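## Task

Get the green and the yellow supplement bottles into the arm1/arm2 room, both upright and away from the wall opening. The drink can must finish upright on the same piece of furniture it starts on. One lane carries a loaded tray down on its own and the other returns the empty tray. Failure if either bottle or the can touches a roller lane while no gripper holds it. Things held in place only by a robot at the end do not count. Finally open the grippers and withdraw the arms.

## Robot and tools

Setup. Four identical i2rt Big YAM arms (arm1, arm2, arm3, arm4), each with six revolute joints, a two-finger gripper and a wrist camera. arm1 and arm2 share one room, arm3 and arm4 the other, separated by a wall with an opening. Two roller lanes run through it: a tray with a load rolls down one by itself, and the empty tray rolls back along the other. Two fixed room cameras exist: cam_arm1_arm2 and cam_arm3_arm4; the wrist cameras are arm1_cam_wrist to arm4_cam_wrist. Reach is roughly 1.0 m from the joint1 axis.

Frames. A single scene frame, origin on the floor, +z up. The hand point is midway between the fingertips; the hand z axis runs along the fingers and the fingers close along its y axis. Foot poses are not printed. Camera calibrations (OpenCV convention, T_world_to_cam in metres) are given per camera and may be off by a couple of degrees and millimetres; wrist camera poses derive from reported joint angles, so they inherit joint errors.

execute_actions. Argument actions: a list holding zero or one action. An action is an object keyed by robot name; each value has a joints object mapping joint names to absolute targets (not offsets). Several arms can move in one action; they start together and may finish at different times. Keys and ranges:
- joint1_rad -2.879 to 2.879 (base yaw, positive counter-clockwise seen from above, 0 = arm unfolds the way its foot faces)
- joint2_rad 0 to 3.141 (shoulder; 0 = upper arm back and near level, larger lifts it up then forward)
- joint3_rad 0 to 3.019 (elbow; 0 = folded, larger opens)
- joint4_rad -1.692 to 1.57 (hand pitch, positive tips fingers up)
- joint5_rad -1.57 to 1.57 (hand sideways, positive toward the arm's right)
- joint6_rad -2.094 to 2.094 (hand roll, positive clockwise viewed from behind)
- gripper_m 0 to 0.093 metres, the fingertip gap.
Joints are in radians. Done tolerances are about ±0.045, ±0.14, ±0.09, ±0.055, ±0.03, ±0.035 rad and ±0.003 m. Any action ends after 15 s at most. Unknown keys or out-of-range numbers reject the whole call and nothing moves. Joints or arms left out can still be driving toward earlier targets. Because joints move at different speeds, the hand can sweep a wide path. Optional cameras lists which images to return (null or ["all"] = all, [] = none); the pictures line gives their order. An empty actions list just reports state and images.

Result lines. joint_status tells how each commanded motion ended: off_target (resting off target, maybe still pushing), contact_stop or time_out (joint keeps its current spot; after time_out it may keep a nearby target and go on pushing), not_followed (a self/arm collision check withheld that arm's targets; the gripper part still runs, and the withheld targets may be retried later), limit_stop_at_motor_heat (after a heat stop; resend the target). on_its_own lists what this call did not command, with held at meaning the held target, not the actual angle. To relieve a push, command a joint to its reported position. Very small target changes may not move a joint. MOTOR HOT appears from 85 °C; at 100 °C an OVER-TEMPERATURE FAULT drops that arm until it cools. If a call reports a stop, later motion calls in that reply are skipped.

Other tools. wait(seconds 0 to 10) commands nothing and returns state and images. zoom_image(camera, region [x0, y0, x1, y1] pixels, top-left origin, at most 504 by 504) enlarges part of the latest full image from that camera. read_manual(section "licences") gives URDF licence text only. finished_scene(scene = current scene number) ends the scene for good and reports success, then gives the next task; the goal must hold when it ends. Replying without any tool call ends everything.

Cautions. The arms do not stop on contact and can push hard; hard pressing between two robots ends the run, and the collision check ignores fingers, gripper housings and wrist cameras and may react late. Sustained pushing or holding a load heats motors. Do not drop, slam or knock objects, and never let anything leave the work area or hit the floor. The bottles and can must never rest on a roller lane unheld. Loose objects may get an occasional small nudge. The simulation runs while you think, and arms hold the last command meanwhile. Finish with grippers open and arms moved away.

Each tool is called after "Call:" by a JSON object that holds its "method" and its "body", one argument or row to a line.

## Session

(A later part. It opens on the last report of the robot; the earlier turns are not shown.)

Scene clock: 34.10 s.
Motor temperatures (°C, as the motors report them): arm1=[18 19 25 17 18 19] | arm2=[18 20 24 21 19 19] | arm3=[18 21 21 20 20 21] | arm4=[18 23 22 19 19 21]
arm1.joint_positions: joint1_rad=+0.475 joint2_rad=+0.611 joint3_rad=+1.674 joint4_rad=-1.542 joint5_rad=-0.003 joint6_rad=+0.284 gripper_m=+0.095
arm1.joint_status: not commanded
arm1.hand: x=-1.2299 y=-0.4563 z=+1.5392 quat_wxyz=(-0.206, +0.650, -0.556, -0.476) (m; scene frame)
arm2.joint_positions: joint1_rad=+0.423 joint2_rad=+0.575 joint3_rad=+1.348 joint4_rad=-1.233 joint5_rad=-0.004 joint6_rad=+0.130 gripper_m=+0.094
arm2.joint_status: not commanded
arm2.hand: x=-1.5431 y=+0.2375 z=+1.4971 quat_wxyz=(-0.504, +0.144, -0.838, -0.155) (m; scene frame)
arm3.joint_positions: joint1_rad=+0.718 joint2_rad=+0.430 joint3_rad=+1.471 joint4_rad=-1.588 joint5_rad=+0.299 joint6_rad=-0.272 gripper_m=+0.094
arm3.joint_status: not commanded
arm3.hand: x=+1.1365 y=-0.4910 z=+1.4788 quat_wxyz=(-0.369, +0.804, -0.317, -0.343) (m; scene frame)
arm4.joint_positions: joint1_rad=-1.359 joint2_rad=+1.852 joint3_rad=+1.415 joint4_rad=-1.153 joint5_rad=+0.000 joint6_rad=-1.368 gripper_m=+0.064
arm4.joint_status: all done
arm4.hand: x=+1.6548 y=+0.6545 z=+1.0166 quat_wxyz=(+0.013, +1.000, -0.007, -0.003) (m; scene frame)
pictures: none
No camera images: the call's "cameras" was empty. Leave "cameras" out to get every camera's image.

Call:
{"method": "execute_actions", "body": {
  "actions": [
    {"arm4":{"joints":{"joint1_rad":-1.165,"joint2_rad":2.27,"joint3_rad":2.1,"joint4_rad":-1.39,"joint6_rad":-1.02}}}
  ],
  "cameras": ["arm4_cam_wrist"]
}}

Call:
{"method": "execute_actions", "body": {
  "actions": [
    {"arm4":{"joints":{"joint2_rad":2.39,"joint3_rad":1.99,"joint4_rad":-1.15}}}
  ],
  "cameras": ["arm4_cam_wrist"]
}}

Scene clock: 36.43 s.
Motor temperatures (°C, as the motors report them): arm1=[18 19 25 17 18 19] | arm2=[18 20 24 21 19 19] | arm3=[18 21 22 20 20 21] | arm4=[18 23 23 19 19 21]
arm1.joint_positions: joint1_rad=+0.475 joint2_rad=+0.611 joint3_rad=+1.674 joint4_rad=-1.542 joint5_rad=-0.003 joint6_rad=+0.284 gripper_m=+0.095
arm1.joint_status: not commanded
arm1.hand: x=-1.2299 y=-0.4563 z=+1.5392 quat_wxyz=(-0.206, +0.650, -0.556, -0.476) (m; scene frame)
arm2.joint_positions: joint1_rad=+0.423 joint2_rad=+0.575 joint3_rad=+1.348 joint4_rad=-1.233 joint5_rad=-0.004 joint6_rad=+0.130 gripper_m=+0.094
arm2.joint_status: not commanded
arm2.hand: x=-1.5431 y=+0.2375 z=+1.4971 quat_wxyz=(-0.504, +0.144, -0.838, -0.155) (m; scene frame)
arm3.joint_positions: joint1_rad=+0.718 joint2_rad=+0.430 joint3_rad=+1.471 joint4_rad=-1.588 joint5_rad=+0.299 joint6_rad=-0.272 gripper_m=+0.094
arm3.joint_status: not commanded
arm3.hand: x=+1.1365 y=-0.4910 z=+1.4788 quat_wxyz=(-0.369, +0.804, -0.317, -0.343) (m; scene frame)
arm4.joint_positions: joint1_rad=-1.162 joint2_rad=+2.281 joint3_rad=+2.055 joint4_rad=-1.383 joint5_rad=+0.001 joint6_rad=-1.033 gripper_m=+0.064
arm4.joint_status: all done
arm4.hand: x=+1.4978 y=+0.7631 z=+0.9916 quat_wxyz=(+0.021, +0.997, -0.076, +0.004) (m; scene frame)
pictures: arm4_cam_wrist
camera_calibration (this result's frames):
arm4_cam_wrist: T_world_to_cam=[[0.145803, 0.988415, -0.0421472, -0.931732], [0.793221, -0.0913374, 0.602045, -1.71287], [0.591221, -0.121212, -0.797349, 0.125071], [0, 0, 0, 1]] pos_world=[1.42059, 0.779649, 1.09168]
Images, in order (width x height): arm4_cam_wrist 504x504.

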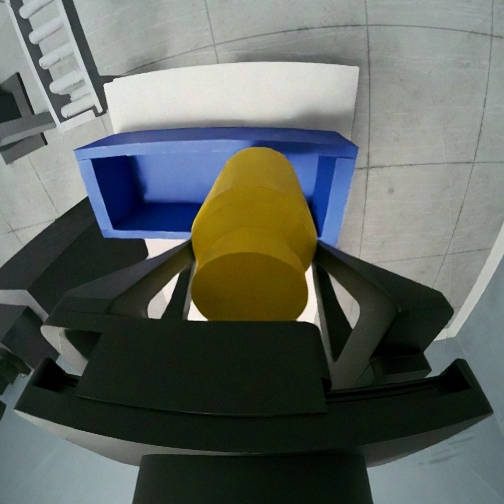

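Scene clock: 38.03 s.
Motor temperatures (°C, as the motors report them): arm1=[18 19 25 17 18 19] | arm2=[18 20 25 21 19 19] | arm3=[18 21 22 20 20 21] | arm4=[18 23 23 19 19 21]
arm1.joint_positions: joint1_rad=+0.475 joint2_rad=+0.611 joint3_rad=+1.674 joint4_rad=-1.542 joint5_rad=-0.003 joint6_rad=+0.284 gripper_m=+0.095
arm1.joint_status: not commanded
arm1.hand: x=-1.2299 y=-0.4563 z=+1.5392 quat_wxyz=(-0.206, +0.650, -0.556, -0.476) (m; scene frame)
arm2.joint_positions: joint1_rad=+0.423 joint2_rad=+0.575 joint3_rad=+1.348 joint4_rad=-1.233 joint5_rad=-0.004 joint6_rad=+0.130 gripper_m=+0.094
arm2.joint_status: not commanded
arm2.hand: x=-1.5431 y=+0.2375 z=+1.4971 quat_wxyz=(-0.504, +0.144, -0.838, -0.155) (m; scene frame)
arm3.joint_positions: joint1_rad=+0.718 joint2_rad=+0.430 joint3_rad=+1.471 joint4_rad=-1.588 joint5_rad=+0.299 joint6_rad=-0.272 gripper_m=+0.094
arm3.joint_status: not commanded
arm3.hand: x=+1.1365 y=-0.4910 z=+1.4788 quat_wxyz=(-0.369, +0.804, -0.317, -0.343) (m; scene frame)
arm4.joint_positions: joint1_rad=-1.165 joint2_rad=+2.405 joint3_rad=+1.980 joint4_rad=-1.156 joint5_rad=+0.002 joint6_rad=-1.032 gripper_m=+0.065
arm4.joint_status: all done
arm4.hand: x=+1.4946 y=+0.7727 z=+0.8809 quat_wxyz=(+0.008, +0.997, -0.077, -0.002) (m; scene frame)
pictures: arm4_cam_wrist
camera_calibration (this result's frames):
arm4_cam_wrist: T_world_to_cam=[[0.149233, 0.988651, -0.0172895, -0.972626], [0.798514, -0.110183, 0.591807, -1.62716], [0.583185, -0.102123, -0.805894, 0.0446571], [0, 0, 0, 1]] pos_world=[1.41841, 0.786863, 0.982135]
Images, in order (width x height): arm4_cam_wrist 504x504.

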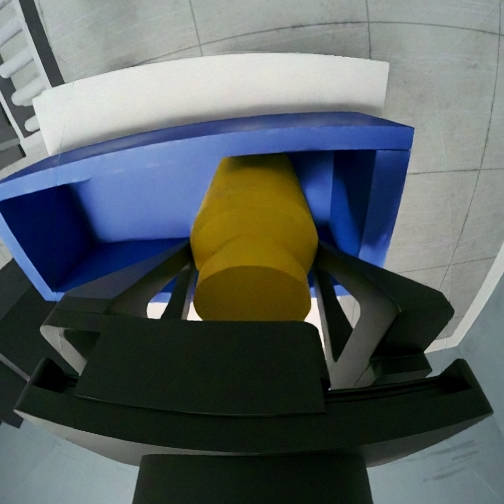

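Call:
{"method": "execute_actions", "body": {
  "actions": [
    {"arm4":{"joints":{"gripper_m":0.085}}}
  ],
  "cameras": []
}}

Call:
{"method": "execute_actions", "body": {
  "actions": [
    {"arm4":{"joints":{"joint2_rad":2.2,"joint4_rad":-1.35}}}
  ],
  "cameras": []
}}

Call:
{"method": "execute_actions", "body": {
  "actions": [
    {"arm4":{"joints":{"joint1_rad":-1.68,"joint2_rad":1.88,"joint3_rad":1.41,"joint4_rad":-1.1,"joint6_rad":-1.71,"gripper_m":0.09}}}
  ],
  "cameras": ["arm4_cam_wrist"]
}}

Scene clock: 39.47 s.
Motor temperatures (°C, as the motors report them): arm1=[18 19 25 17 18 19] | arm2=[18 20 25 21 19 19] | arm3=[18 21 22 20 20 21] | arm4=[18 24 23 19 19 21]
arm1.joint_positions: joint1_rad=+0.475 joint2_rad=+0.611 joint3_rad=+1.674 joint4_rad=-1.542 joint5_rad=-0.003 joint6_rad=+0.284 gripper_m=+0.095
arm1.joint_status: not commanded
arm1.hand: x=-1.2299 y=-0.4563 z=+1.5392 quat_wxyz=(-0.206, +0.650, -0.556, -0.476) (m; scene frame)
arm2.joint_positions: joint1_rad=+0.423 joint2_rad=+0.575 joint3_rad=+1.348 joint4_rad=-1.233 joint5_rad=-0.004 joint6_rad=+0.130 gripper_m=+0.094
arm2.joint_status: not commanded
arm2.hand: x=-1.5431 y=+0.2375 z=+1.4971 quat_wxyz=(-0.504, +0.144, -0.838, -0.155) (m; scene frame)
arm3.joint_positions: joint1_rad=+0.718 joint2_rad=+0.430 joint3_rad=+1.471 joint4_rad=-1.588 joint5_rad=+0.299 joint6_rad=-0.272 gripper_m=+0.094
arm3.joint_status: not commanded
arm3.hand: x=+1.1365 y=-0.4910 z=+1.4788 quat_wxyz=(-0.369, +0.804, -0.317, -0.343) (m; scene frame)
arm4.joint_positions: joint1_rad=-1.165 joint2_rad=+2.404 joint3_rad=+1.980 joint4_rad=-1.156 joint5_rad=+0.002 joint6_rad=-1.032 gripper_m=+0.085
arm4.joint_status: all done
arm4.hand: x=+1.4946 y=+0.7728 z=+0.8814 quat_wxyz=(+0.008, +0.997, -0.077, -0.002) (m; scene frame)
pictures: none
No camera images: the call's "cameras" was empty. Leave "cameras" out to get every camera's image.

Scene clock: 40.80 s.
Motor temperatures (°C, as the motors report them): arm1=[18 19 25 17 18 19] | arm2=[18 20 25 21 19 19] | arm3=[18 21 22 20 20 21] | arm4=[18 24 23 19 19 21]
arm1.joint_positions: joint1_rad=+0.475 joint2_rad=+0.611 joint3_rad=+1.674 joint4_rad=-1.542 joint5_rad=-0.003 joint6_rad=+0.284 gripper_m=+0.095
arm1.joint_status: not commanded
arm1.hand: x=-1.2299 y=-0.4563 z=+1.5392 quat_wxyz=(-0.206, +0.650, -0.556, -0.476) (m; scene frame)
arm2.joint_positions: joint1_rad=+0.423 joint2_rad=+0.575 joint3_rad=+1.348 joint4_rad=-1.233 joint5_rad=-0.004 joint6_rad=+0.130 gripper_m=+0.094
arm2.joint_status: not commanded
arm2.hand: x=-1.5431 y=+0.2375 z=+1.4971 quat_wxyz=(-0.504, +0.144, -0.838, -0.155) (m; scene frame)
arm3.joint_positions: joint1_rad=+0.718 joint2_rad=+0.430 joint3_rad=+1.471 joint4_rad=-1.588 joint5_rad=+0.299 joint6_rad=-0.272 gripper_m=+0.094
arm3.joint_status: not commanded
arm3.hand: x=+1.1365 y=-0.4910 z=+1.4788 quat_wxyz=(-0.369, +0.804, -0.317, -0.343) (m; scene frame)
arm4.joint_positions: joint1_rad=-1.165 joint2_rad=+2.190 joint3_rad=+1.980 joint4_rad=-1.343 joint5_rad=+0.002 joint6_rad=-1.032 gripper_m=+0.085
arm4.joint_status: all done
arm4.hand: x=+1.5031 y=+0.7566 z=+1.0240 quat_wxyz=(-0.005, +0.997, -0.078, -0.008) (m; scene frame)
pictures: none
No camera images: the call's "cameras" was empty. Leave "cameras" out to get every camera's image.

Scene clock: 42.47 s.
Motor temperatures (°C, as the motors report them): arm1=[18 19 25 17 18 19] | arm2=[18 20 25 21 19 19] | arm3=[18 21 22 20 20 21] | arm4=[18 24 23 19 19 21]
arm1.joint_positions: joint1_rad=+0.475 joint2_rad=+0.611 joint3_rad=+1.674 joint4_rad=-1.542 joint5_rad=-0.003 joint6_rad=+0.284 gripper_m=+0.095
arm1.joint_status: not commanded
arm1.hand: x=-1.2299 y=-0.4563 z=+1.5392 quat_wxyz=(-0.206, +0.650, -0.556, -0.476) (m; scene frame)
arm2.joint_positions: joint1_rad=+0.423 joint2_rad=+0.575 joint3_rad=+1.348 joint4_rad=-1.233 joint5_rad=-0.004 joint6_rad=+0.130 gripper_m=+0.094
arm2.joint_status: not commanded
arm2.hand: x=-1.5431 y=+0.2375 z=+1.4971 quat_wxyz=(-0.504, +0.144, -0.838, -0.155) (m; scene frame)
arm3.joint_positions: joint1_rad=+0.718 joint2_rad=+0.430 joint3_rad=+1.471 joint4_rad=-1.588 joint5_rad=+0.299 joint6_rad=-0.272 gripper_m=+0.094
arm3.joint_status: not commanded
arm3.hand: x=+1.1365 y=-0.4910 z=+1.4788 quat_wxyz=(-0.369, +0.804, -0.317, -0.343) (m; scene frame)
arm4.joint_positions: joint1_rad=-1.680 joint2_rad=+1.883 joint3_rad=+1.405 joint4_rad=-1.105 joint5_rad=+0.002 joint6_rad=-1.697 gripper_m=+0.090
arm4.joint_status: all done
arm4.hand: x=+1.8261 y=+0.6642 z=+0.9953 quat_wxyz=(+0.010, +1.000, -0.003, -0.005) (m; scene frame)
pictures: arm4_cam_wrist
camera_calibration (this result's frames):
arm4_cam_wrist: T_world_to_cam=[[0.000181608, 0.999791, -0.0204547, -0.644916], [0.811186, 0.0118144, 0.584668, -2.06853], [0.584788, -0.0166988, -0.811014, -0.122041], [0, 0, 0, 1]] pos_world=[1.74945, 0.667181, 1.09723]
Images, in order (width x height): arm4_cam_wrist 504x504.

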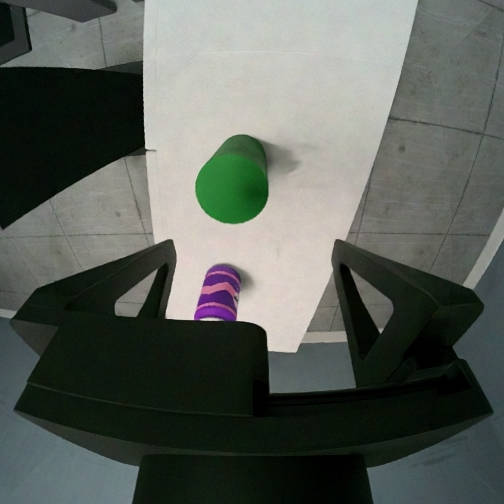

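Call:
{"method": "execute_actions", "body": {
  "actions": [
    {"arm4":{"joints":{"joint1_rad":-1.70,"joint2_rad":2.03,"joint3_rad":1.28,"joint4_rad":-0.82}}}
  ],
  "cameras": ["arm4_cam_wrist"]
}}

Scene clock: 44.17 s.
Motor temperatures (°C, as the motors report them): arm1=[18 19 25 17 18 19] | arm2=[18 20 25 21 19 19] | arm3=[18 21 22 20 20 21] | arm4=[18 24 23 19 19 21]
arm1.joint_positions: joint1_rad=+0.475 joint2_rad=+0.611 joint3_rad=+1.674 joint4_rad=-1.542 joint5_rad=-0.003 joint6_rad=+0.284 gripper_m=+0.095
arm1.joint_status: not commanded
arm1.hand: x=-1.2299 y=-0.4563 z=+1.5392 quat_wxyz=(-0.206, +0.650, -0.556, -0.476) (m; scene frame)
arm2.joint_positions: joint1_rad=+0.423 joint2_rad=+0.575 joint3_rad=+1.348 joint4_rad=-1.233 joint5_rad=-0.004 joint6_rad=+0.130 gripper_m=+0.094
arm2.joint_status: not commanded
arm2.hand: x=-1.5431 y=+0.2375 z=+1.4971 quat_wxyz=(-0.504, +0.144, -0.838, -0.155) (m; scene frame)
arm3.joint_positions: joint1_rad=+0.718 joint2_rad=+0.430 joint3_rad=+1.471 joint4_rad=-1.588 joint5_rad=+0.299 joint6_rad=-0.272 gripper_m=+0.094
arm3.joint_status: not commanded
arm3.hand: x=+1.1365 y=-0.4910 z=+1.4788 quat_wxyz=(-0.369, +0.804, -0.317, -0.343) (m; scene frame)
arm4.joint_positions: joint1_rad=-1.689 joint2_rad=+2.039 joint3_rad=+1.268 joint4_rad=-0.828 joint5_rad=+0.002 joint6_rad=-1.698 gripper_m=+0.090
arm4.joint_status: all done
arm4.hand: x=+1.8270 y=+0.6445 z=+0.8728 quat_wxyz=(+0.017, +1.000, -0.007, -0.007) (m; scene frame)
pictures: arm4_cam_wrist
camera_calibration (this result's frames):
arm4_cam_wrist: T_world_to_cam=[[0.008362, 0.999329, -0.0356642, -0.629096], [0.812481, 0.0140012, 0.58282, -1.99961], [0.582928, -0.03385, -0.811818, -0.207135], [0, 0, 0, 1]] pos_world=[1.75065, 0.649659, 0.974822]
Images, in order (width x height): arm4_cam_wrist 504x504.

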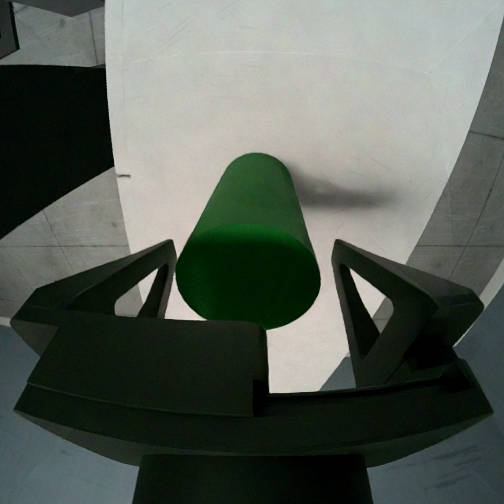

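Call:
{"method": "execute_actions", "body": {
  "actions": [
    {"arm4":{"joints":{"gripper_m":0.05}}}
  ],
  "cameras": ["arm4_cam_wrist"]
}}

Call:
{"method": "execute_actions", "body": {
  "actions": [
    {"arm4":{"joints":{"joint2_rad":1.85,"joint3_rad":1.41,"joint4_rad":-1.15}}}
  ],
  "cameras": []
}}

Call:
{"method": "execute_actions", "body": {
  "actions": [
    {"arm4":{"joints":{"joint1_rad":-1.03,"joint6_rad":-0.88,"joint2_rad":1.95,"joint3_rad":1.53,"joint4_rad":-1.15}}}
  ],
  "cameras": ["arm4_cam_wrist","cam_arm3_arm4"]
}}

Scene clock: 45.70 s.
Motor temperatures (°C, as the motors report them): arm1=[18 19 25 17 18 19] | arm2=[18 20 25 21 19 19] | arm3=[18 21 22 20 20 21] | arm4=[18 24 23 19 19 21]
arm1.joint_positions: joint1_rad=+0.475 joint2_rad=+0.611 joint3_rad=+1.674 joint4_rad=-1.542 joint5_rad=-0.003 joint6_rad=+0.284 gripper_m=+0.095
arm1.joint_status: not commanded
arm1.hand: x=-1.2299 y=-0.4563 z=+1.5392 quat_wxyz=(-0.206, +0.650, -0.556, -0.476) (m; scene frame)
arm2.joint_positions: joint1_rad=+0.423 joint2_rad=+0.575 joint3_rad=+1.348 joint4_rad=-1.233 joint5_rad=-0.004 joint6_rad=+0.130 gripper_m=+0.094
arm2.joint_status: not commanded
arm2.hand: x=-1.5431 y=+0.2375 z=+1.4971 quat_wxyz=(-0.504, +0.144, -0.838, -0.155) (m; scene frame)
arm3.joint_positions: joint1_rad=+0.718 joint2_rad=+0.430 joint3_rad=+1.471 joint4_rad=-1.588 joint5_rad=+0.299 joint6_rad=-0.272 gripper_m=+0.094
arm3.joint_status: not commanded
arm3.hand: x=+1.1365 y=-0.4910 z=+1.4788 quat_wxyz=(-0.369, +0.804, -0.317, -0.343) (m; scene frame)
arm4.joint_positions: joint1_rad=-1.689 joint2_rad=+2.039 joint3_rad=+1.268 joint4_rad=-0.826 joint5_rad=+0.001 joint6_rad=-1.698 gripper_m=+0.066
arm4.joint_status: gripper_m off_target (ended at +0.066, target +0.050)
arm4.hand: x=+1.8270 y=+0.6450 z=+0.8728 quat_wxyz=(+0.016, +1.000, -0.007, -0.007) (m; scene frame)
pictures: arm4_cam_wrist
camera_calibration (this result's frames):
arm4_cam_wrist: T_world_to_cam=[[0.0076275, 0.999402, -0.0337145, -0.629977], [0.81255, 0.013457, 0.582737, -1.99931], [0.582842, -0.0318396, -0.811961, -0.208148], [0, 0, 0, 1]] pos_world=[1.75066, 0.649878, 0.974826]
Images, in order (width x height): arm4_cam_wrist 504x504.

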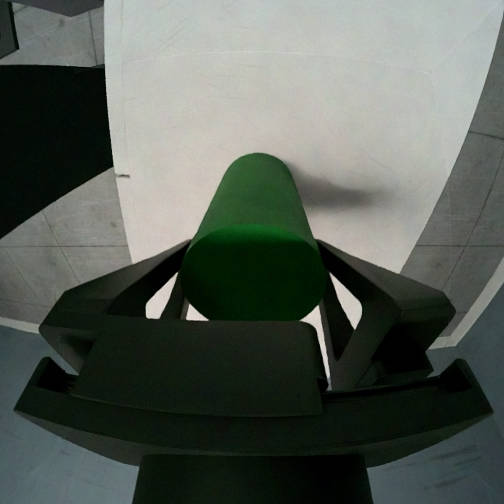

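Scene clock: 46.93 s.
Motor temperatures (°C, as the motors report them): arm1=[18 19 25 17 18 19] | arm2=[18 20 25 21 19 19] | arm3=[18 21 22 20 20 21] | arm4=[18 24 23 19 19 21]
arm1.joint_positions: joint1_rad=+0.475 joint2_rad=+0.611 joint3_rad=+1.674 joint4_rad=-1.542 joint5_rad=-0.003 joint6_rad=+0.284 gripper_m=+0.095
arm1.joint_status: not commanded
arm1.hand: x=-1.2299 y=-0.4563 z=+1.5392 quat_wxyz=(-0.206, +0.650, -0.556, -0.476) (m; scene frame)
arm2.joint_positions: joint1_rad=+0.423 joint2_rad=+0.575 joint3_rad=+1.348 joint4_rad=-1.233 joint5_rad=-0.004 joint6_rad=+0.130 gripper_m=+0.094
arm2.joint_status: not commanded
arm2.hand: x=-1.5431 y=+0.2375 z=+1.4971 quat_wxyz=(-0.504, +0.144, -0.838, -0.155) (m; scene frame)
arm3.joint_positions: joint1_rad=+0.718 joint2_rad=+0.430 joint3_rad=+1.471 joint4_rad=-1.588 joint5_rad=+0.299 joint6_rad=-0.272 gripper_m=+0.094
arm3.joint_status: not commanded
arm3.hand: x=+1.1365 y=-0.4910 z=+1.4788 quat_wxyz=(-0.369, +0.804, -0.317, -0.343) (m; scene frame)
arm4.joint_positions: joint1_rad=-1.689 joint2_rad=+1.853 joint3_rad=+1.387 joint4_rad=-1.142 joint5_rad=+0.001 joint6_rad=-1.698 gripper_m=+0.066
arm4.joint_status: all done
arm4.hand: x=+1.8290 y=+0.6494 z=+1.0048 quat_wxyz=(+0.022, +1.000, -0.007, -0.007) (m; scene frame)
pictures: none
No camera images: the call's "cameras" was empty. Leave "cameras" out to get every camera's image.

Scene clock: 48.70 s.
Motor temperatures (°C, as the motors report them): arm1=[18 19 25 17 18 19] | arm2=[18 20 25 21 19 19] | arm3=[18 21 22 20 20 21] | arm4=[18 24 23 19 19 21]
arm1.joint_positions: joint1_rad=+0.475 joint2_rad=+0.611 joint3_rad=+1.674 joint4_rad=-1.542 joint5_rad=-0.003 joint6_rad=+0.284 gripper_m=+0.095
arm1.joint_status: not commanded
arm1.hand: x=-1.2299 y=-0.4563 z=+1.5392 quat_wxyz=(-0.206, +0.650, -0.556, -0.476) (m; scene frame)
arm2.joint_positions: joint1_rad=+0.423 joint2_rad=+0.575 joint3_rad=+1.348 joint4_rad=-1.233 joint5_rad=-0.004 joint6_rad=+0.130 gripper_m=+0.094
arm2.joint_status: not commanded
arm2.hand: x=-1.5431 y=+0.2375 z=+1.4971 quat_wxyz=(-0.504, +0.144, -0.838, -0.155) (m; scene frame)
arm3.joint_positions: joint1_rad=+0.718 joint2_rad=+0.430 joint3_rad=+1.471 joint4_rad=-1.588 joint5_rad=+0.299 joint6_rad=-0.272 gripper_m=+0.094
arm3.joint_status: not commanded
arm3.hand: x=+1.1365 y=-0.4910 z=+1.4788 quat_wxyz=(-0.369, +0.804, -0.317, -0.343) (m; scene frame)
arm4.joint_positions: joint1_rad=-1.026 joint2_rad=+1.962 joint3_rad=+1.490 joint4_rad=-1.147 joint5_rad=-0.001 joint6_rad=-0.893 gripper_m=+0.066
arm4.joint_status: all done
arm4.hand: x=+1.4767 y=+0.6133 z=+0.9864 quat_wxyz=(+0.024, +0.997, -0.078, +0.008) (m; scene frame)
pictures: arm4_cam_wrist, cam_arm3_arm4
camera_calibration (this result's frames):
arm4_cam_wrist: T_world_to_cam=[[0.150141, 0.987496, -0.0480589, -0.780869], [0.78841, -0.0902577, 0.608493, -1.70659], [0.596546, -0.12925, -0.792103, 0.107158], [0, 0, 0, 1]] pos_world=[1.39881, 0.630922, 1.0858]
Images, in order (width x height): arm4_cam_wrist 504x504, cam_arm3_arm4 672x504.

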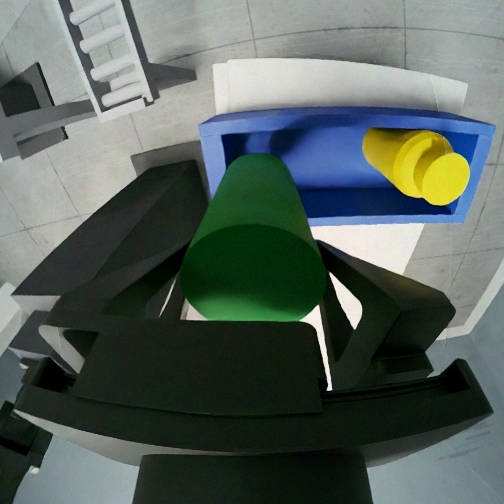

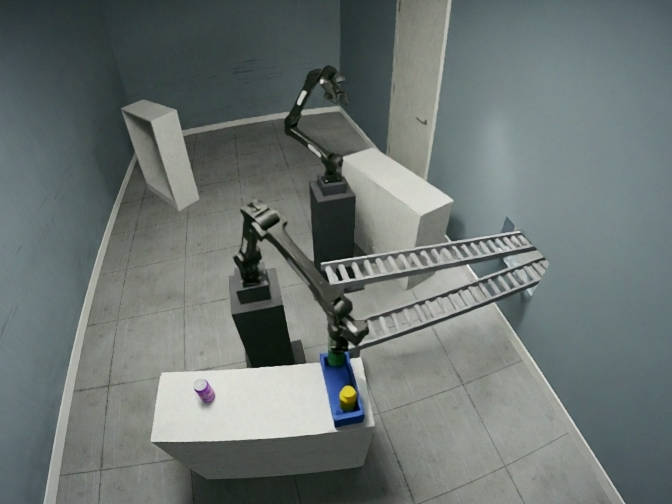

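Call:
{"method": "execute_actions", "body": {
  "actions": [
    {"arm4":{"joints":{"joint1_rad":-1.065,"joint6_rad":-0.91,"joint2_rad":1.97,"joint3_rad":1.6,"joint4_rad":-1.16}}}
  ],
  "cameras": []
}}

Call:
{"method": "execute_actions", "body": {
  "actions": [
    {"arm4":{"joints":{"joint2_rad":2.11,"joint3_rad":1.52,"joint4_rad":-0.94}}}
  ],
  "cameras": ["arm4_cam_wrist"]
}}

Scene clock: 49.93 s.
Motor temperatures (°C, as the motors report them): arm1=[18 19 25 17 18 19] | arm2=[18 20 25 21 19 19] | arm3=[18 21 22 20 20 21] | arm4=[18 24 23 19 19 21]
arm1.joint_positions: joint1_rad=+0.475 joint2_rad=+0.611 joint3_rad=+1.674 joint4_rad=-1.542 joint5_rad=-0.003 joint6_rad=+0.284 gripper_m=+0.095
arm1.joint_status: not commanded
arm1.hand: x=-1.2299 y=-0.4563 z=+1.5392 quat_wxyz=(-0.206, +0.650, -0.556, -0.476) (m; scene frame)
arm2.joint_positions: joint1_rad=+0.423 joint2_rad=+0.575 joint3_rad=+1.348 joint4_rad=-1.233 joint5_rad=-0.004 joint6_rad=+0.130 gripper_m=+0.094
arm2.joint_status: not commanded
arm2.hand: x=-1.5431 y=+0.2375 z=+1.4971 quat_wxyz=(-0.504, +0.144, -0.838, -0.155) (m; scene frame)
arm3.joint_positions: joint1_rad=+0.718 joint2_rad=+0.430 joint3_rad=+1.471 joint4_rad=-1.588 joint5_rad=+0.299 joint6_rad=-0.272 gripper_m=+0.094
arm3.joint_status: not commanded
arm3.hand: x=+1.1365 y=-0.4910 z=+1.4788 quat_wxyz=(-0.369, +0.804, -0.317, -0.343) (m; scene frame)
arm4.joint_positions: joint1_rad=-1.061 joint2_rad=+1.972 joint3_rad=+1.553 joint4_rad=-1.156 joint5_rad=-0.001 joint6_rad=-0.897 gripper_m=+0.066
arm4.joint_status: all done
arm4.hand: x=+1.4831 y=+0.6430 z=+1.0020 quat_wxyz=(+0.006, +0.996, -0.093, -0.005) (m; scene frame)
pictures: none
No camera images: the call's "cameras" was empty. Leave "cameras" out to get every camera's image.

Scene clock: 51.03 s.
Motor temperatures (°C, as the motors report them): arm1=[18 19 25 17 18 19] | arm2=[18 20 25 21 19 19] | arm3=[18 21 22 20 20 21] | arm4=[18 24 23 19 19 21]
arm1.joint_positions: joint1_rad=+0.475 joint2_rad=+0.611 joint3_rad=+1.674 joint4_rad=-1.542 joint5_rad=-0.003 joint6_rad=+0.284 gripper_m=+0.095
arm1.joint_status: not commanded
arm1.hand: x=-1.2299 y=-0.4563 z=+1.5392 quat_wxyz=(-0.206, +0.650, -0.556, -0.476) (m; scene frame)
arm2.joint_positions: joint1_rad=+0.423 joint2_rad=+0.575 joint3_rad=+1.348 joint4_rad=-1.233 joint5_rad=-0.004 joint6_rad=+0.130 gripper_m=+0.094
arm2.joint_status: not commanded
arm2.hand: x=-1.5431 y=+0.2375 z=+1.4971 quat_wxyz=(-0.504, +0.144, -0.838, -0.155) (m; scene frame)
arm3.joint_positions: joint1_rad=+0.718 joint2_rad=+0.430 joint3_rad=+1.471 joint4_rad=-1.588 joint5_rad=+0.299 joint6_rad=-0.272 gripper_m=+0.094
arm3.joint_status: not commanded
arm3.hand: x=+1.1365 y=-0.4910 z=+1.4788 quat_wxyz=(-0.369, +0.804, -0.317, -0.343) (m; scene frame)
arm4.joint_positions: joint1_rad=-1.061 joint2_rad=+2.137 joint3_rad=+1.503 joint4_rad=-0.948 joint5_rad=-0.001 joint6_rad=-0.898 gripper_m=+0.066
arm4.joint_status: all done
arm4.hand: x=+1.4786 y=+0.6486 z=+0.8921 quat_wxyz=(+0.009, +0.996, -0.093, -0.003) (m; scene frame)
pictures: arm4_cam_wrist
camera_calibration (this result's frames):
arm4_cam_wrist: T_world_to_cam=[[0.179328, 0.983603, -0.0191573, -0.886876], [0.795832, -0.133591, 0.590597, -1.61445], [0.578353, -0.121156, -0.806739, 0.0706494], [0, 0, 0, 1]] pos_world=[1.40301, 0.665217, 0.993494]
Images, in order (width x height): arm4_cam_wrist 504x504.

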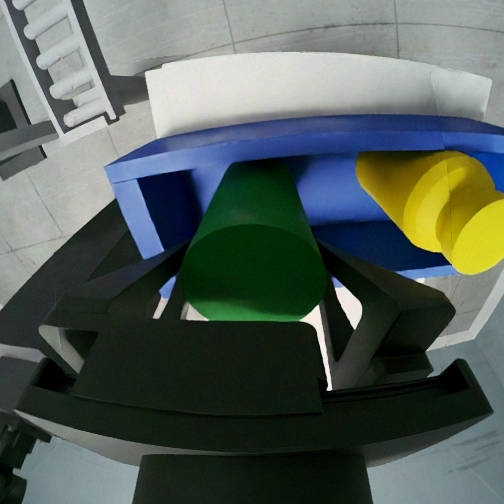

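Call:
{"method": "execute_actions", "body": {
  "actions": [
    {"arm4":{"joints":{"gripper_m":0.085}}}
  ],
  "cameras": []
}}

Call:
{"method": "execute_actions", "body": {
  "actions": [
    {"arm4":{"joints":{"joint2_rad":1.97,"joint3_rad":1.6,"joint4_rad":-1.16}}}
  ],
  "cameras": []
}}

Call:
{"method": "execute_actions", "body": {
  "actions": [
    {"arm4":{"joints":{"joint1_rad":-1.22,"joint6_rad":0.534,"gripper_m":0.04,"joint2_rad":2.0,"joint3_rad":1.64,"joint4_rad":-1.2}}}
  ],
  "cameras": []
}}

Call:
{"method": "execute_actions", "body": {
  "actions": [
    {"arm4":{"joints":{"joint2_rad":2.18,"joint3_rad":1.58,"joint4_rad":-0.96}}}
  ],
  "cameras": ["arm4_cam_wrist","cam_arm3_arm4"]
}}

Scene clock: 52.23 s.
Motor temperatures (°C, as the motors report them): arm1=[18 19 25 17 18 19] | arm2=[18 20 25 21 19 19] | arm3=[18 21 22 20 20 21] | arm4=[18 24 23 19 19 21]
arm1.joint_positions: joint1_rad=+0.475 joint2_rad=+0.611 joint3_rad=+1.674 joint4_rad=-1.542 joint5_rad=-0.003 joint6_rad=+0.284 gripper_m=+0.095
arm1.joint_status: not commanded
arm1.hand: x=-1.2299 y=-0.4563 z=+1.5392 quat_wxyz=(-0.206, +0.650, -0.556, -0.476) (m; scene frame)
arm2.joint_positions: joint1_rad=+0.423 joint2_rad=+0.575 joint3_rad=+1.348 joint4_rad=-1.233 joint5_rad=-0.004 joint6_rad=+0.130 gripper_m=+0.094
arm2.joint_status: not commanded
arm2.hand: x=-1.5431 y=+0.2375 z=+1.4971 quat_wxyz=(-0.504, +0.144, -0.838, -0.155) (m; scene frame)
arm3.joint_positions: joint1_rad=+0.718 joint2_rad=+0.430 joint3_rad=+1.471 joint4_rad=-1.588 joint5_rad=+0.299 joint6_rad=-0.272 gripper_m=+0.094
arm3.joint_status: not commanded
arm3.hand: x=+1.1365 y=-0.4910 z=+1.4788 quat_wxyz=(-0.369, +0.804, -0.317, -0.343) (m; scene frame)
arm4.joint_positions: joint1_rad=-1.061 joint2_rad=+2.122 joint3_rad=+1.503 joint4_rad=-0.948 joint5_rad=-0.001 joint6_rad=-0.898 gripper_m=+0.085
arm4.joint_status: all done
arm4.hand: x=+1.4773 y=+0.6512 z=+0.9010 quat_wxyz=(+0.002, +0.996, -0.093, -0.007) (m; scene frame)
pictures: none
No camera images: the call's "cameras" was empty. Leave "cameras" out to get every camera's image.

Scene clock: 53.43 s.
Motor temperatures (°C, as the motors report them): arm1=[18 19 25 17 18 19] | arm2=[18 20 25 21 19 19] | arm3=[18 21 22 20 20 21] | arm4=[18 24 23 19 19 21]
arm1.joint_positions: joint1_rad=+0.475 joint2_rad=+0.611 joint3_rad=+1.674 joint4_rad=-1.542 joint5_rad=-0.003 joint6_rad=+0.284 gripper_m=+0.095
arm1.joint_status: not commanded
arm1.hand: x=-1.2299 y=-0.4563 z=+1.5392 quat_wxyz=(-0.206, +0.650, -0.556, -0.476) (m; scene frame)
arm2.joint_positions: joint1_rad=+0.423 joint2_rad=+0.575 joint3_rad=+1.348 joint4_rad=-1.233 joint5_rad=-0.004 joint6_rad=+0.130 gripper_m=+0.094
arm2.joint_status: not commanded
arm2.hand: x=-1.5431 y=+0.2375 z=+1.4971 quat_wxyz=(-0.504, +0.144, -0.838, -0.155) (m; scene frame)
arm3.joint_positions: joint1_rad=+0.718 joint2_rad=+0.430 joint3_rad=+1.471 joint4_rad=-1.588 joint5_rad=+0.299 joint6_rad=-0.272 gripper_m=+0.094
arm3.joint_status: not commanded
arm3.hand: x=+1.1365 y=-0.4910 z=+1.4788 quat_wxyz=(-0.369, +0.804, -0.317, -0.343) (m; scene frame)
arm4.joint_positions: joint1_rad=-1.061 joint2_rad=+1.956 joint3_rad=+1.577 joint4_rad=-1.153 joint5_rad=-0.001 joint6_rad=-0.898 gripper_m=+0.085
arm4.joint_status: all done
arm4.hand: x=+1.4780 y=+0.6532 z=+1.0198 quat_wxyz=(-0.012, +0.995, -0.093, -0.017) (m; scene frame)
pictures: none
No camera images: the call's "cameras" was empty. Leave "cameras" out to get every camera's image.

Scene clock: 55.53 s.
Motor temperatures (°C, as the motors report them): arm1=[18 19 25 17 18 19] | arm2=[18 20 25 21 19 19] | arm3=[18 21 22 20 20 21] | arm4=[18 24 24 19 19 21]
arm1.joint_positions: joint1_rad=+0.475 joint2_rad=+0.611 joint3_rad=+1.674 joint4_rad=-1.542 joint5_rad=-0.003 joint6_rad=+0.284 gripper_m=+0.095
arm1.joint_status: not commanded
arm1.hand: x=-1.2299 y=-0.4563 z=+1.5392 quat_wxyz=(-0.206, +0.650, -0.556, -0.476) (m; scene frame)
arm2.joint_positions: joint1_rad=+0.423 joint2_rad=+0.575 joint3_rad=+1.348 joint4_rad=-1.233 joint5_rad=-0.004 joint6_rad=+0.130 gripper_m=+0.094
arm2.joint_status: not commanded
arm2.hand: x=-1.5431 y=+0.2375 z=+1.4971 quat_wxyz=(-0.504, +0.144, -0.838, -0.155) (m; scene frame)
arm3.joint_positions: joint1_rad=+0.718 joint2_rad=+0.430 joint3_rad=+1.471 joint4_rad=-1.588 joint5_rad=+0.299 joint6_rad=-0.272 gripper_m=+0.094
arm3.joint_status: not commanded
arm3.hand: x=+1.1365 y=-0.4910 z=+1.4788 quat_wxyz=(-0.369, +0.804, -0.317, -0.343) (m; scene frame)
arm4.joint_positions: joint1_rad=-1.227 joint2_rad=+1.987 joint3_rad=+1.594 joint4_rad=-1.192 joint5_rad=+0.000 joint6_rad=+0.521 gripper_m=+0.040
arm4.joint_status: all done
arm4.hand: x=+1.5700 y=+0.6867 z=+1.0065 quat_wxyz=(+0.009, +0.633, -0.774, +0.006) (m; scene frame)
pictures: none
No camera images: the call's "cameras" was empty. Leave "cameras" out to get every camera's image.

Scene clock: 56.70 s.
Motor temperatures (°C, as the motors report them): arm1=[18 19 25 17 18 19] | arm2=[18 20 25 21 19 19] | arm3=[18 21 22 20 20 21] | arm4=[18 24 24 19 19 21]
arm1.joint_positions: joint1_rad=+0.475 joint2_rad=+0.611 joint3_rad=+1.674 joint4_rad=-1.542 joint5_rad=-0.003 joint6_rad=+0.284 gripper_m=+0.095
arm1.joint_status: not commanded
arm1.hand: x=-1.2299 y=-0.4563 z=+1.5392 quat_wxyz=(-0.206, +0.650, -0.556, -0.476) (m; scene frame)
arm2.joint_positions: joint1_rad=+0.423 joint2_rad=+0.575 joint3_rad=+1.348 joint4_rad=-1.233 joint5_rad=-0.004 joint6_rad=+0.130 gripper_m=+0.094
arm2.joint_status: not commanded
arm2.hand: x=-1.5431 y=+0.2375 z=+1.4971 quat_wxyz=(-0.504, +0.144, -0.838, -0.155) (m; scene frame)
arm3.joint_positions: joint1_rad=+0.718 joint2_rad=+0.430 joint3_rad=+1.471 joint4_rad=-1.588 joint5_rad=+0.299 joint6_rad=-0.272 gripper_m=+0.094
arm3.joint_status: not commanded
arm3.hand: x=+1.1365 y=-0.4910 z=+1.4788 quat_wxyz=(-0.369, +0.804, -0.317, -0.343) (m; scene frame)
arm4.joint_positions: joint1_rad=-1.227 joint2_rad=+2.191 joint3_rad=+1.569 joint4_rad=-0.968 joint5_rad=+0.000 joint6_rad=+0.522 gripper_m=+0.040
arm4.joint_status: all done
arm4.hand: x=+1.5635 y=+0.7013 z=+0.8799 quat_wxyz=(+0.010, +0.633, -0.774, +0.009) (m; scene frame)
pictures: arm4_cam_wrist, cam_arm3_arm4
camera_calibration (this result's frames):
arm4_cam_wrist: T_world_to_cam=[[0.98106, -0.193702, 0.0000377141, -1.39892], [-0.152848, -0.774023, 0.614432, 0.243688], [-0.118987, -0.6028, -0.78897, 1.43053], [0, 0, 0, 1]] pos_world=[1.57989, 0.779969, 0.978968]
Images, in order (width x height): arm4_cam_wrist 504x504, cam_arm3_arm4 672x504.

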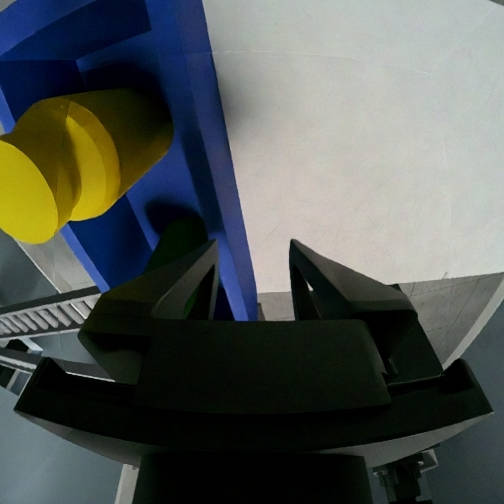

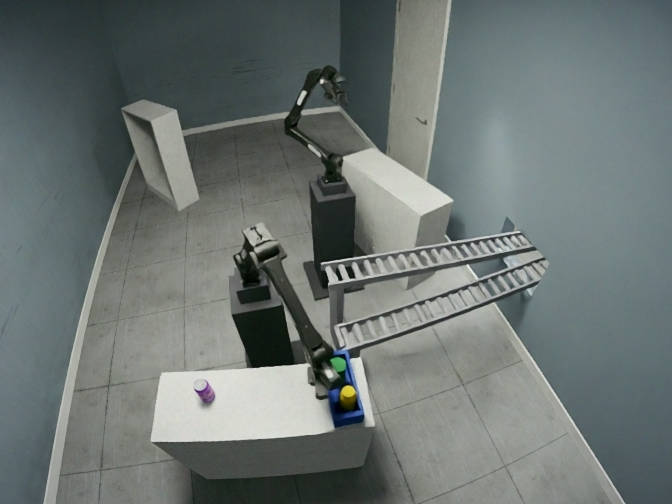

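Call:
{"method": "execute_actions", "body": {
  "actions": [
    {"arm4":{"joints":{"joint1_rad":-1.195}}}
  ],
  "cameras": []
}}

Call:
{"method": "execute_actions", "body": {
  "actions": [
    {"arm4":{"joints":{"joint2_rad":2.27,"joint3_rad":1.56,"joint4_rad":-0.83}}}
  ],
  "cameras": ["arm4_cam_wrist"]
}}

Scene clock: 57.77 s.
Motor temperatures (°C, as the motors report them): arm1=[18 19 25 17 18 19] | arm2=[18 20 25 21 19 19] | arm3=[18 21 22 20 20 21] | arm4=[18 24 24 19 19 21]
arm1.joint_positions: joint1_rad=+0.475 joint2_rad=+0.611 joint3_rad=+1.674 joint4_rad=-1.542 joint5_rad=-0.003 joint6_rad=+0.284 gripper_m=+0.095
arm1.joint_status: not commanded
arm1.hand: x=-1.2299 y=-0.4563 z=+1.5392 quat_wxyz=(-0.206, +0.650, -0.556, -0.476) (m; scene frame)
arm2.joint_positions: joint1_rad=+0.423 joint2_rad=+0.575 joint3_rad=+1.348 joint4_rad=-1.233 joint5_rad=-0.004 joint6_rad=+0.130 gripper_m=+0.094
arm2.joint_status: not commanded
arm2.hand: x=-1.5431 y=+0.2375 z=+1.4971 quat_wxyz=(-0.504, +0.144, -0.838, -0.155) (m; scene frame)
arm3.joint_positions: joint1_rad=+0.718 joint2_rad=+0.430 joint3_rad=+1.471 joint4_rad=-1.588 joint5_rad=+0.299 joint6_rad=-0.272 gripper_m=+0.094
arm3.joint_status: not commanded
arm3.hand: x=+1.1365 y=-0.4910 z=+1.4788 quat_wxyz=(-0.369, +0.804, -0.317, -0.343) (m; scene frame)
arm4.joint_positions: joint1_rad=-1.201 joint2_rad=+2.191 joint3_rad=+1.569 joint4_rad=-0.968 joint5_rad=+0.000 joint6_rad=+0.522 gripper_m=+0.040
arm4.joint_status: all done
arm4.hand: x=+1.5487 y=+0.6962 z=+0.8801 quat_wxyz=(+0.010, +0.643, -0.766, +0.009) (m; scene frame)
pictures: none
No camera images: the call's "cameras" was empty. Leave "cameras" out to get every camera's image.

Scene clock: 58.77 s.
Motor temperatures (°C, as the motors report them): arm1=[18 19 25 17 18 19] | arm2=[18 20 25 21 19 19] | arm3=[18 21 22 20 20 21] | arm4=[18 24 24 19 19 21]
arm1.joint_positions: joint1_rad=+0.475 joint2_rad=+0.611 joint3_rad=+1.674 joint4_rad=-1.542 joint5_rad=-0.003 joint6_rad=+0.284 gripper_m=+0.095
arm1.joint_status: not commanded
arm1.hand: x=-1.2299 y=-0.4563 z=+1.5392 quat_wxyz=(-0.206, +0.650, -0.556, -0.476) (m; scene frame)
arm2.joint_positions: joint1_rad=+0.423 joint2_rad=+0.575 joint3_rad=+1.348 joint4_rad=-1.233 joint5_rad=-0.004 joint6_rad=+0.130 gripper_m=+0.094
arm2.joint_status: not commanded
arm2.hand: x=-1.5431 y=+0.2375 z=+1.4971 quat_wxyz=(-0.504, +0.144, -0.838, -0.155) (m; scene frame)
arm3.joint_positions: joint1_rad=+0.718 joint2_rad=+0.430 joint3_rad=+1.471 joint4_rad=-1.588 joint5_rad=+0.299 joint6_rad=-0.272 gripper_m=+0.094
arm3.joint_status: not commanded
arm3.hand: x=+1.1365 y=-0.4910 z=+1.4788 quat_wxyz=(-0.369, +0.804, -0.317, -0.343) (m; scene frame)
arm4.joint_positions: joint1_rad=-1.201 joint2_rad=+2.267 joint3_rad=+1.559 joint4_rad=-0.838 joint5_rad=+0.000 joint6_rad=+0.522 gripper_m=+0.040
arm4.joint_status: all done
arm4.hand: x=+1.5447 y=+0.7055 z=+0.8326 quat_wxyz=(+0.002, +0.643, -0.766, -0.012) (m; scene frame)
pictures: arm4_cam_wrist
camera_calibration (this result's frames):
arm4_cam_wrist: T_world_to_cam=[[0.98543, -0.168648, -0.0220336, -1.38576], [-0.124332, -0.802692, 0.58329, 0.2752], [-0.116057, -0.572052, -0.811965, 1.38645], [0, 0, 0, 1]] pos_world=[1.56069, 0.780315, 0.934693]
Images, in order (width x height): arm4_cam_wrist 504x504.

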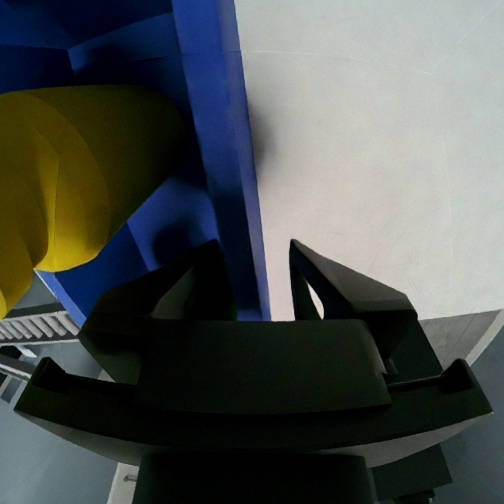

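Call:
{"method": "execute_actions", "body": {
  "actions": [
    {"arm4":{"joints":{"joint2_rad":2.3}}}
  ],
  "cameras": []
}}

Call:
{"method": "execute_actions", "body": {
  "actions": [
    {"arm4":{"joints":{"gripper_m":0.0}}}
  ],
  "cameras": []
}}

Call:
{"method": "execute_actions", "body": {
  "actions": [
    {"arm4":{"joints":{"joint2_rad":2.1,"joint3_rad":1.6,"joint4_rad":-1.06}}}
  ],
  "cameras": ["arm4_cam_wrist","cam_arm3_arm4"]
}}

Scene clock: 59.87 s.
Motor temperatures (°C, as the motors report them): arm1=[18 19 25 17 18 19] | arm2=[18 20 25 21 19 19] | arm3=[18 21 22 20 20 21] | arm4=[18 24 23 19 19 21]
arm1.joint_positions: joint1_rad=+0.475 joint2_rad=+0.611 joint3_rad=+1.674 joint4_rad=-1.542 joint5_rad=-0.003 joint6_rad=+0.284 gripper_m=+0.095
arm1.joint_status: not commanded
arm1.hand: x=-1.2299 y=-0.4563 z=+1.5392 quat_wxyz=(-0.206, +0.650, -0.556, -0.476) (m; scene frame)
arm2.joint_positions: joint1_rad=+0.423 joint2_rad=+0.575 joint3_rad=+1.348 joint4_rad=-1.233 joint5_rad=-0.004 joint6_rad=+0.130 gripper_m=+0.094
arm2.joint_status: not commanded
arm2.hand: x=-1.5431 y=+0.2375 z=+1.4971 quat_wxyz=(-0.504, +0.144, -0.838, -0.155) (m; scene frame)
arm3.joint_positions: joint1_rad=+0.718 joint2_rad=+0.430 joint3_rad=+1.471 joint4_rad=-1.588 joint5_rad=+0.299 joint6_rad=-0.272 gripper_m=+0.094
arm3.joint_status: not commanded
arm3.hand: x=+1.1365 y=-0.4910 z=+1.4788 quat_wxyz=(-0.369, +0.804, -0.317, -0.343) (m; scene frame)
arm4.joint_positions: joint1_rad=-1.201 joint2_rad=+2.283 joint3_rad=+1.559 joint4_rad=-0.838 joint5_rad=+0.000 joint6_rad=+0.523 gripper_m=+0.040
arm4.joint_status: all done
arm4.hand: x=+1.5459 y=+0.7018 z=+0.8237 quat_wxyz=(+0.005, +0.643, -0.766, -0.005) (m; scene frame)
pictures: none
No camera images: the call's "cameras" was empty. Leave "cameras" out to get every camera's image.

Scene clock: 60.53 s.
Motor temperatures (°C, as the motors report them): arm1=[18 19 25 17 18 19] | arm2=[18 20 25 21 19 19] | arm3=[18 21 22 20 20 21] | arm4=[18 24 23 19 19 21]
arm1.joint_positions: joint1_rad=+0.475 joint2_rad=+0.611 joint3_rad=+1.674 joint4_rad=-1.542 joint5_rad=-0.003 joint6_rad=+0.284 gripper_m=+0.095
arm1.joint_status: not commanded
arm1.hand: x=-1.2299 y=-0.4563 z=+1.5392 quat_wxyz=(-0.206, +0.650, -0.556, -0.476) (m; scene frame)
arm2.joint_positions: joint1_rad=+0.423 joint2_rad=+0.575 joint3_rad=+1.348 joint4_rad=-1.233 joint5_rad=-0.004 joint6_rad=+0.130 gripper_m=+0.094
arm2.joint_status: not commanded
arm2.hand: x=-1.5431 y=+0.2375 z=+1.4971 quat_wxyz=(-0.504, +0.144, -0.838, -0.155) (m; scene frame)
arm3.joint_positions: joint1_rad=+0.718 joint2_rad=+0.430 joint3_rad=+1.471 joint4_rad=-1.588 joint5_rad=+0.299 joint6_rad=-0.272 gripper_m=+0.094
arm3.joint_status: not commanded
arm3.hand: x=+1.1365 y=-0.4910 z=+1.4788 quat_wxyz=(-0.369, +0.804, -0.317, -0.343) (m; scene frame)
arm4.joint_positions: joint1_rad=-1.198 joint2_rad=+2.283 joint3_rad=+1.558 joint4_rad=-0.836 joint5_rad=+0.003 joint6_rad=+0.526 gripper_m=+0.011
arm4.joint_status: gripper_m off_target (ended at +0.011, target +0.000)
arm4.hand: x=+1.5447 y=+0.7019 z=+0.8236 quat_wxyz=(+0.003, +0.642, -0.766, -0.005) (m; scene frame)
pictures: none
No camera images: the call's "cameras" was empty. Leave "cameras" out to get every camera's image.

Scene clock: 61.70 s.
Motor temperatures (°C, as the motors report them): arm1=[18 19 25 17 18 19] | arm2=[18 20 25 21 19 19] | arm3=[18 21 22 20 20 21] | arm4=[18 24 23 19 19 21]
arm1.joint_positions: joint1_rad=+0.475 joint2_rad=+0.611 joint3_rad=+1.674 joint4_rad=-1.542 joint5_rad=-0.003 joint6_rad=+0.284 gripper_m=+0.095
arm1.joint_status: not commanded
arm1.hand: x=-1.2299 y=-0.4563 z=+1.5392 quat_wxyz=(-0.206, +0.650, -0.556, -0.476) (m; scene frame)
arm2.joint_positions: joint1_rad=+0.423 joint2_rad=+0.575 joint3_rad=+1.348 joint4_rad=-1.233 joint5_rad=-0.004 joint6_rad=+0.130 gripper_m=+0.094
arm2.joint_status: not commanded
arm2.hand: x=-1.5431 y=+0.2375 z=+1.4971 quat_wxyz=(-0.504, +0.144, -0.838, -0.155) (m; scene frame)
arm3.joint_positions: joint1_rad=+0.718 joint2_rad=+0.430 joint3_rad=+1.471 joint4_rad=-1.588 joint5_rad=+0.299 joint6_rad=-0.272 gripper_m=+0.094
arm3.joint_status: not commanded
arm3.hand: x=+1.1365 y=-0.4910 z=+1.4788 quat_wxyz=(-0.369, +0.804, -0.317, -0.343) (m; scene frame)
arm4.joint_positions: joint1_rad=-1.198 joint2_rad=+2.127 joint3_rad=+1.560 joint4_rad=-1.054 joint5_rad=+0.006 joint6_rad=+0.526 gripper_m=+0.011
arm4.joint_status: all done
arm4.hand: x=+1.5530 y=+0.6837 z=+0.9152 quat_wxyz=(+0.012, +0.642, -0.766, +0.024) (m; scene frame)
pictures: arm4_cam_wrist, cam_arm3_arm4
camera_calibration (this result's frames):
arm4_cam_wrist: T_world_to_cam=[[0.985445, -0.168869, 0.0195151, -1.4337], [-0.142981, -0.761281, 0.632462, 0.166182], [-0.0919469, -0.626047, -0.774346, 1.40701], [0, 0, 0, 1]] pos_world=[1.56597, 0.765258, 1.01239]
Images, in order (width x height): arm4_cam_wrist 504x504, cam_arm3_arm4 672x504.

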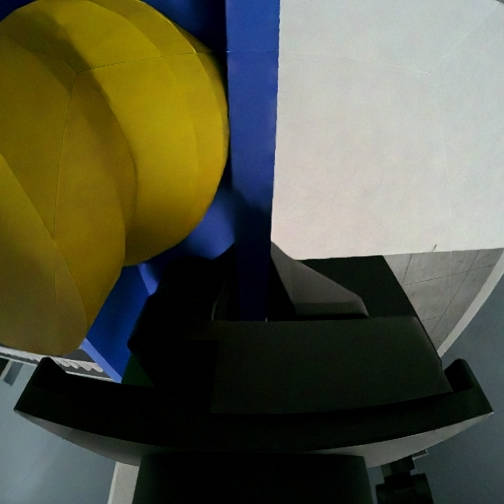

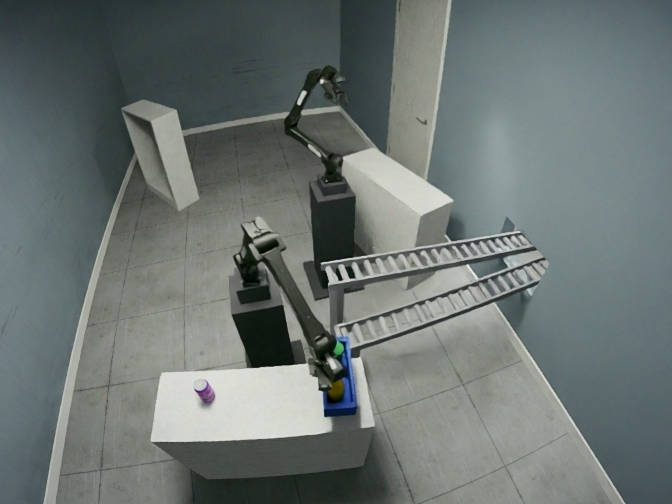

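Call:
{"method": "execute_actions", "body": {
  "actions": [
    {"arm4":{"joints":{"joint1_rad":-0.75,"joint6_rad":0.1,"joint4_rad":-1.0}}}
  ],
  "cameras": ["cam_arm3_arm4"]
}}

Call:
{"method": "execute_actions", "body": {
  "actions": [
    {"arm4":{"joints":{"joint1_rad":-0.29,"joint6_rad":-0.31}}}
  ],
  "cameras": ["cam_arm3_arm4","arm4_cam_wrist"]
}}

Scene clock: 63.80 s.
Motor temperatures (°C, as the motors report them): arm1=[18 19 25 17 18 19] | arm2=[18 20 25 21 19 19] | arm3=[18 21 22 20 20 21] | arm4=[18 24 24 19 19 21]
arm1.joint_positions: joint1_rad=+0.475 joint2_rad=+0.611 joint3_rad=+1.674 joint4_rad=-1.542 joint5_rad=-0.003 joint6_rad=+0.284 gripper_m=+0.095
arm1.joint_status: not commanded
arm1.hand: x=-1.2299 y=-0.4563 z=+1.5392 quat_wxyz=(-0.206, +0.650, -0.556, -0.476) (m; scene frame)
arm2.joint_positions: joint1_rad=+0.423 joint2_rad=+0.575 joint3_rad=+1.348 joint4_rad=-1.233 joint5_rad=-0.004 joint6_rad=+0.130 gripper_m=+0.094
arm2.joint_status: not commanded
arm2.hand: x=-1.5431 y=+0.2375 z=+1.4971 quat_wxyz=(-0.504, +0.144, -0.838, -0.155) (m; scene frame)
arm3.joint_positions: joint1_rad=+0.718 joint2_rad=+0.430 joint3_rad=+1.471 joint4_rad=-1.588 joint5_rad=+0.299 joint6_rad=-0.272 gripper_m=+0.094
arm3.joint_status: not commanded
arm3.hand: x=+1.1365 y=-0.4910 z=+1.4788 quat_wxyz=(-0.369, +0.804, -0.317, -0.343) (m; scene frame)
arm4.joint_positions: joint1_rad=-0.760 joint2_rad=+2.127 joint3_rad=+1.560 joint4_rad=-1.001 joint5_rad=+0.013 joint6_rad=+0.113 gripper_m=+0.011
arm4.joint_status: all done
arm4.hand: x=+1.3286 y=+0.5562 z=+0.9180 quat_wxyz=(-0.001, +0.901, -0.433, -0.002) (m; scene frame)
pictures: cam_arm3_arm4
Images, in order (width x height): cam_arm3_arm4 672x504.

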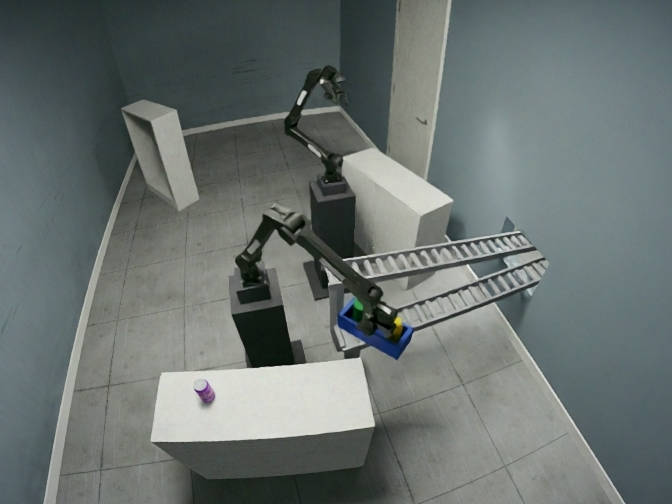

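Scene clock: 65.43 s.
Motor temperatures (°C, as the motors report them): arm1=[18 19 25 17 18 19] | arm2=[18 20 25 21 19 19] | arm3=[18 21 22 20 20 21] | arm4=[18 24 24 19 19 21]
arm1.joint_positions: joint1_rad=+0.475 joint2_rad=+0.611 joint3_rad=+1.674 joint4_rad=-1.542 joint5_rad=-0.003 joint6_rad=+0.284 gripper_m=+0.095
arm1.joint_status: not commanded
arm1.hand: x=-1.2299 y=-0.4563 z=+1.5392 quat_wxyz=(-0.206, +0.650, -0.556, -0.476) (m; scene frame)
arm2.joint_positions: joint1_rad=+0.423 joint2_rad=+0.575 joint3_rad=+1.348 joint4_rad=-1.233 joint5_rad=-0.004 joint6_rad=+0.130 gripper_m=+0.094
arm2.joint_status: not commanded
arm2.hand: x=-1.5431 y=+0.2375 z=+1.4971 quat_wxyz=(-0.504, +0.144, -0.838, -0.155) (m; scene frame)
arm3.joint_positions: joint1_rad=+0.718 joint2_rad=+0.430 joint3_rad=+1.471 joint4_rad=-1.588 joint5_rad=+0.299 joint6_rad=-0.272 gripper_m=+0.094
arm3.joint_status: not commanded
arm3.hand: x=+1.1365 y=-0.4910 z=+1.4788 quat_wxyz=(-0.369, +0.804, -0.317, -0.343) (m; scene frame)
arm4.joint_positions: joint1_rad=-0.300 joint2_rad=+2.127 joint3_rad=+1.560 joint4_rad=-0.999 joint5_rad=+0.013 joint6_rad=-0.297 gripper_m=+0.011
arm4.joint_status: all done
arm4.hand: x=+1.1829 y=+0.3232 z=+0.9210 quat_wxyz=(-0.003, +1.000, -0.013, -0.006) (m; scene frame)
pictures: arm4_cam_wrist, cam_arm3_arm4
camera_calibration (this result's frames):
arm4_cam_wrist: T_world_to_cam=[[0.0199592, 0.999785, 0.00562752, -0.352819], [0.811019, -0.0194819, 0.584695, -1.4891], [0.584679, -0.00710602, -0.811234, 0.185356], [0, 0, 0, 1]] pos_world=[1.10636, 0.325049, 1.02302]
Images, in order (width x height): arm4_cam_wrist 504x504, cam_arm3_arm4 672x504.

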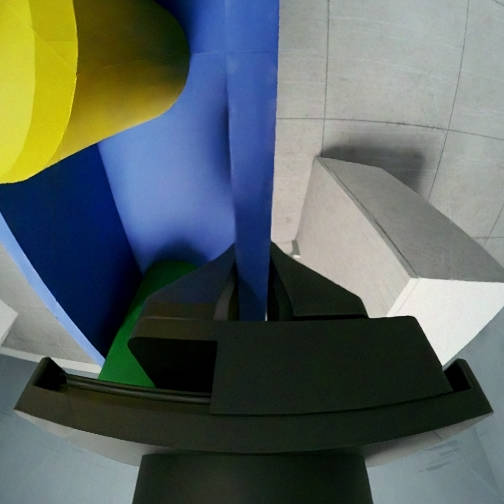

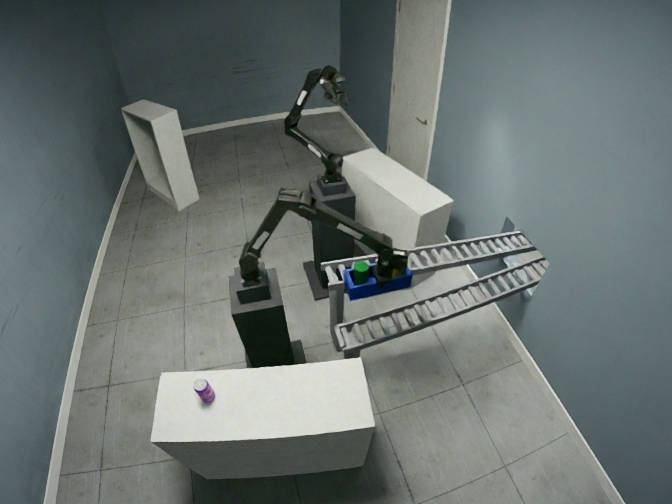

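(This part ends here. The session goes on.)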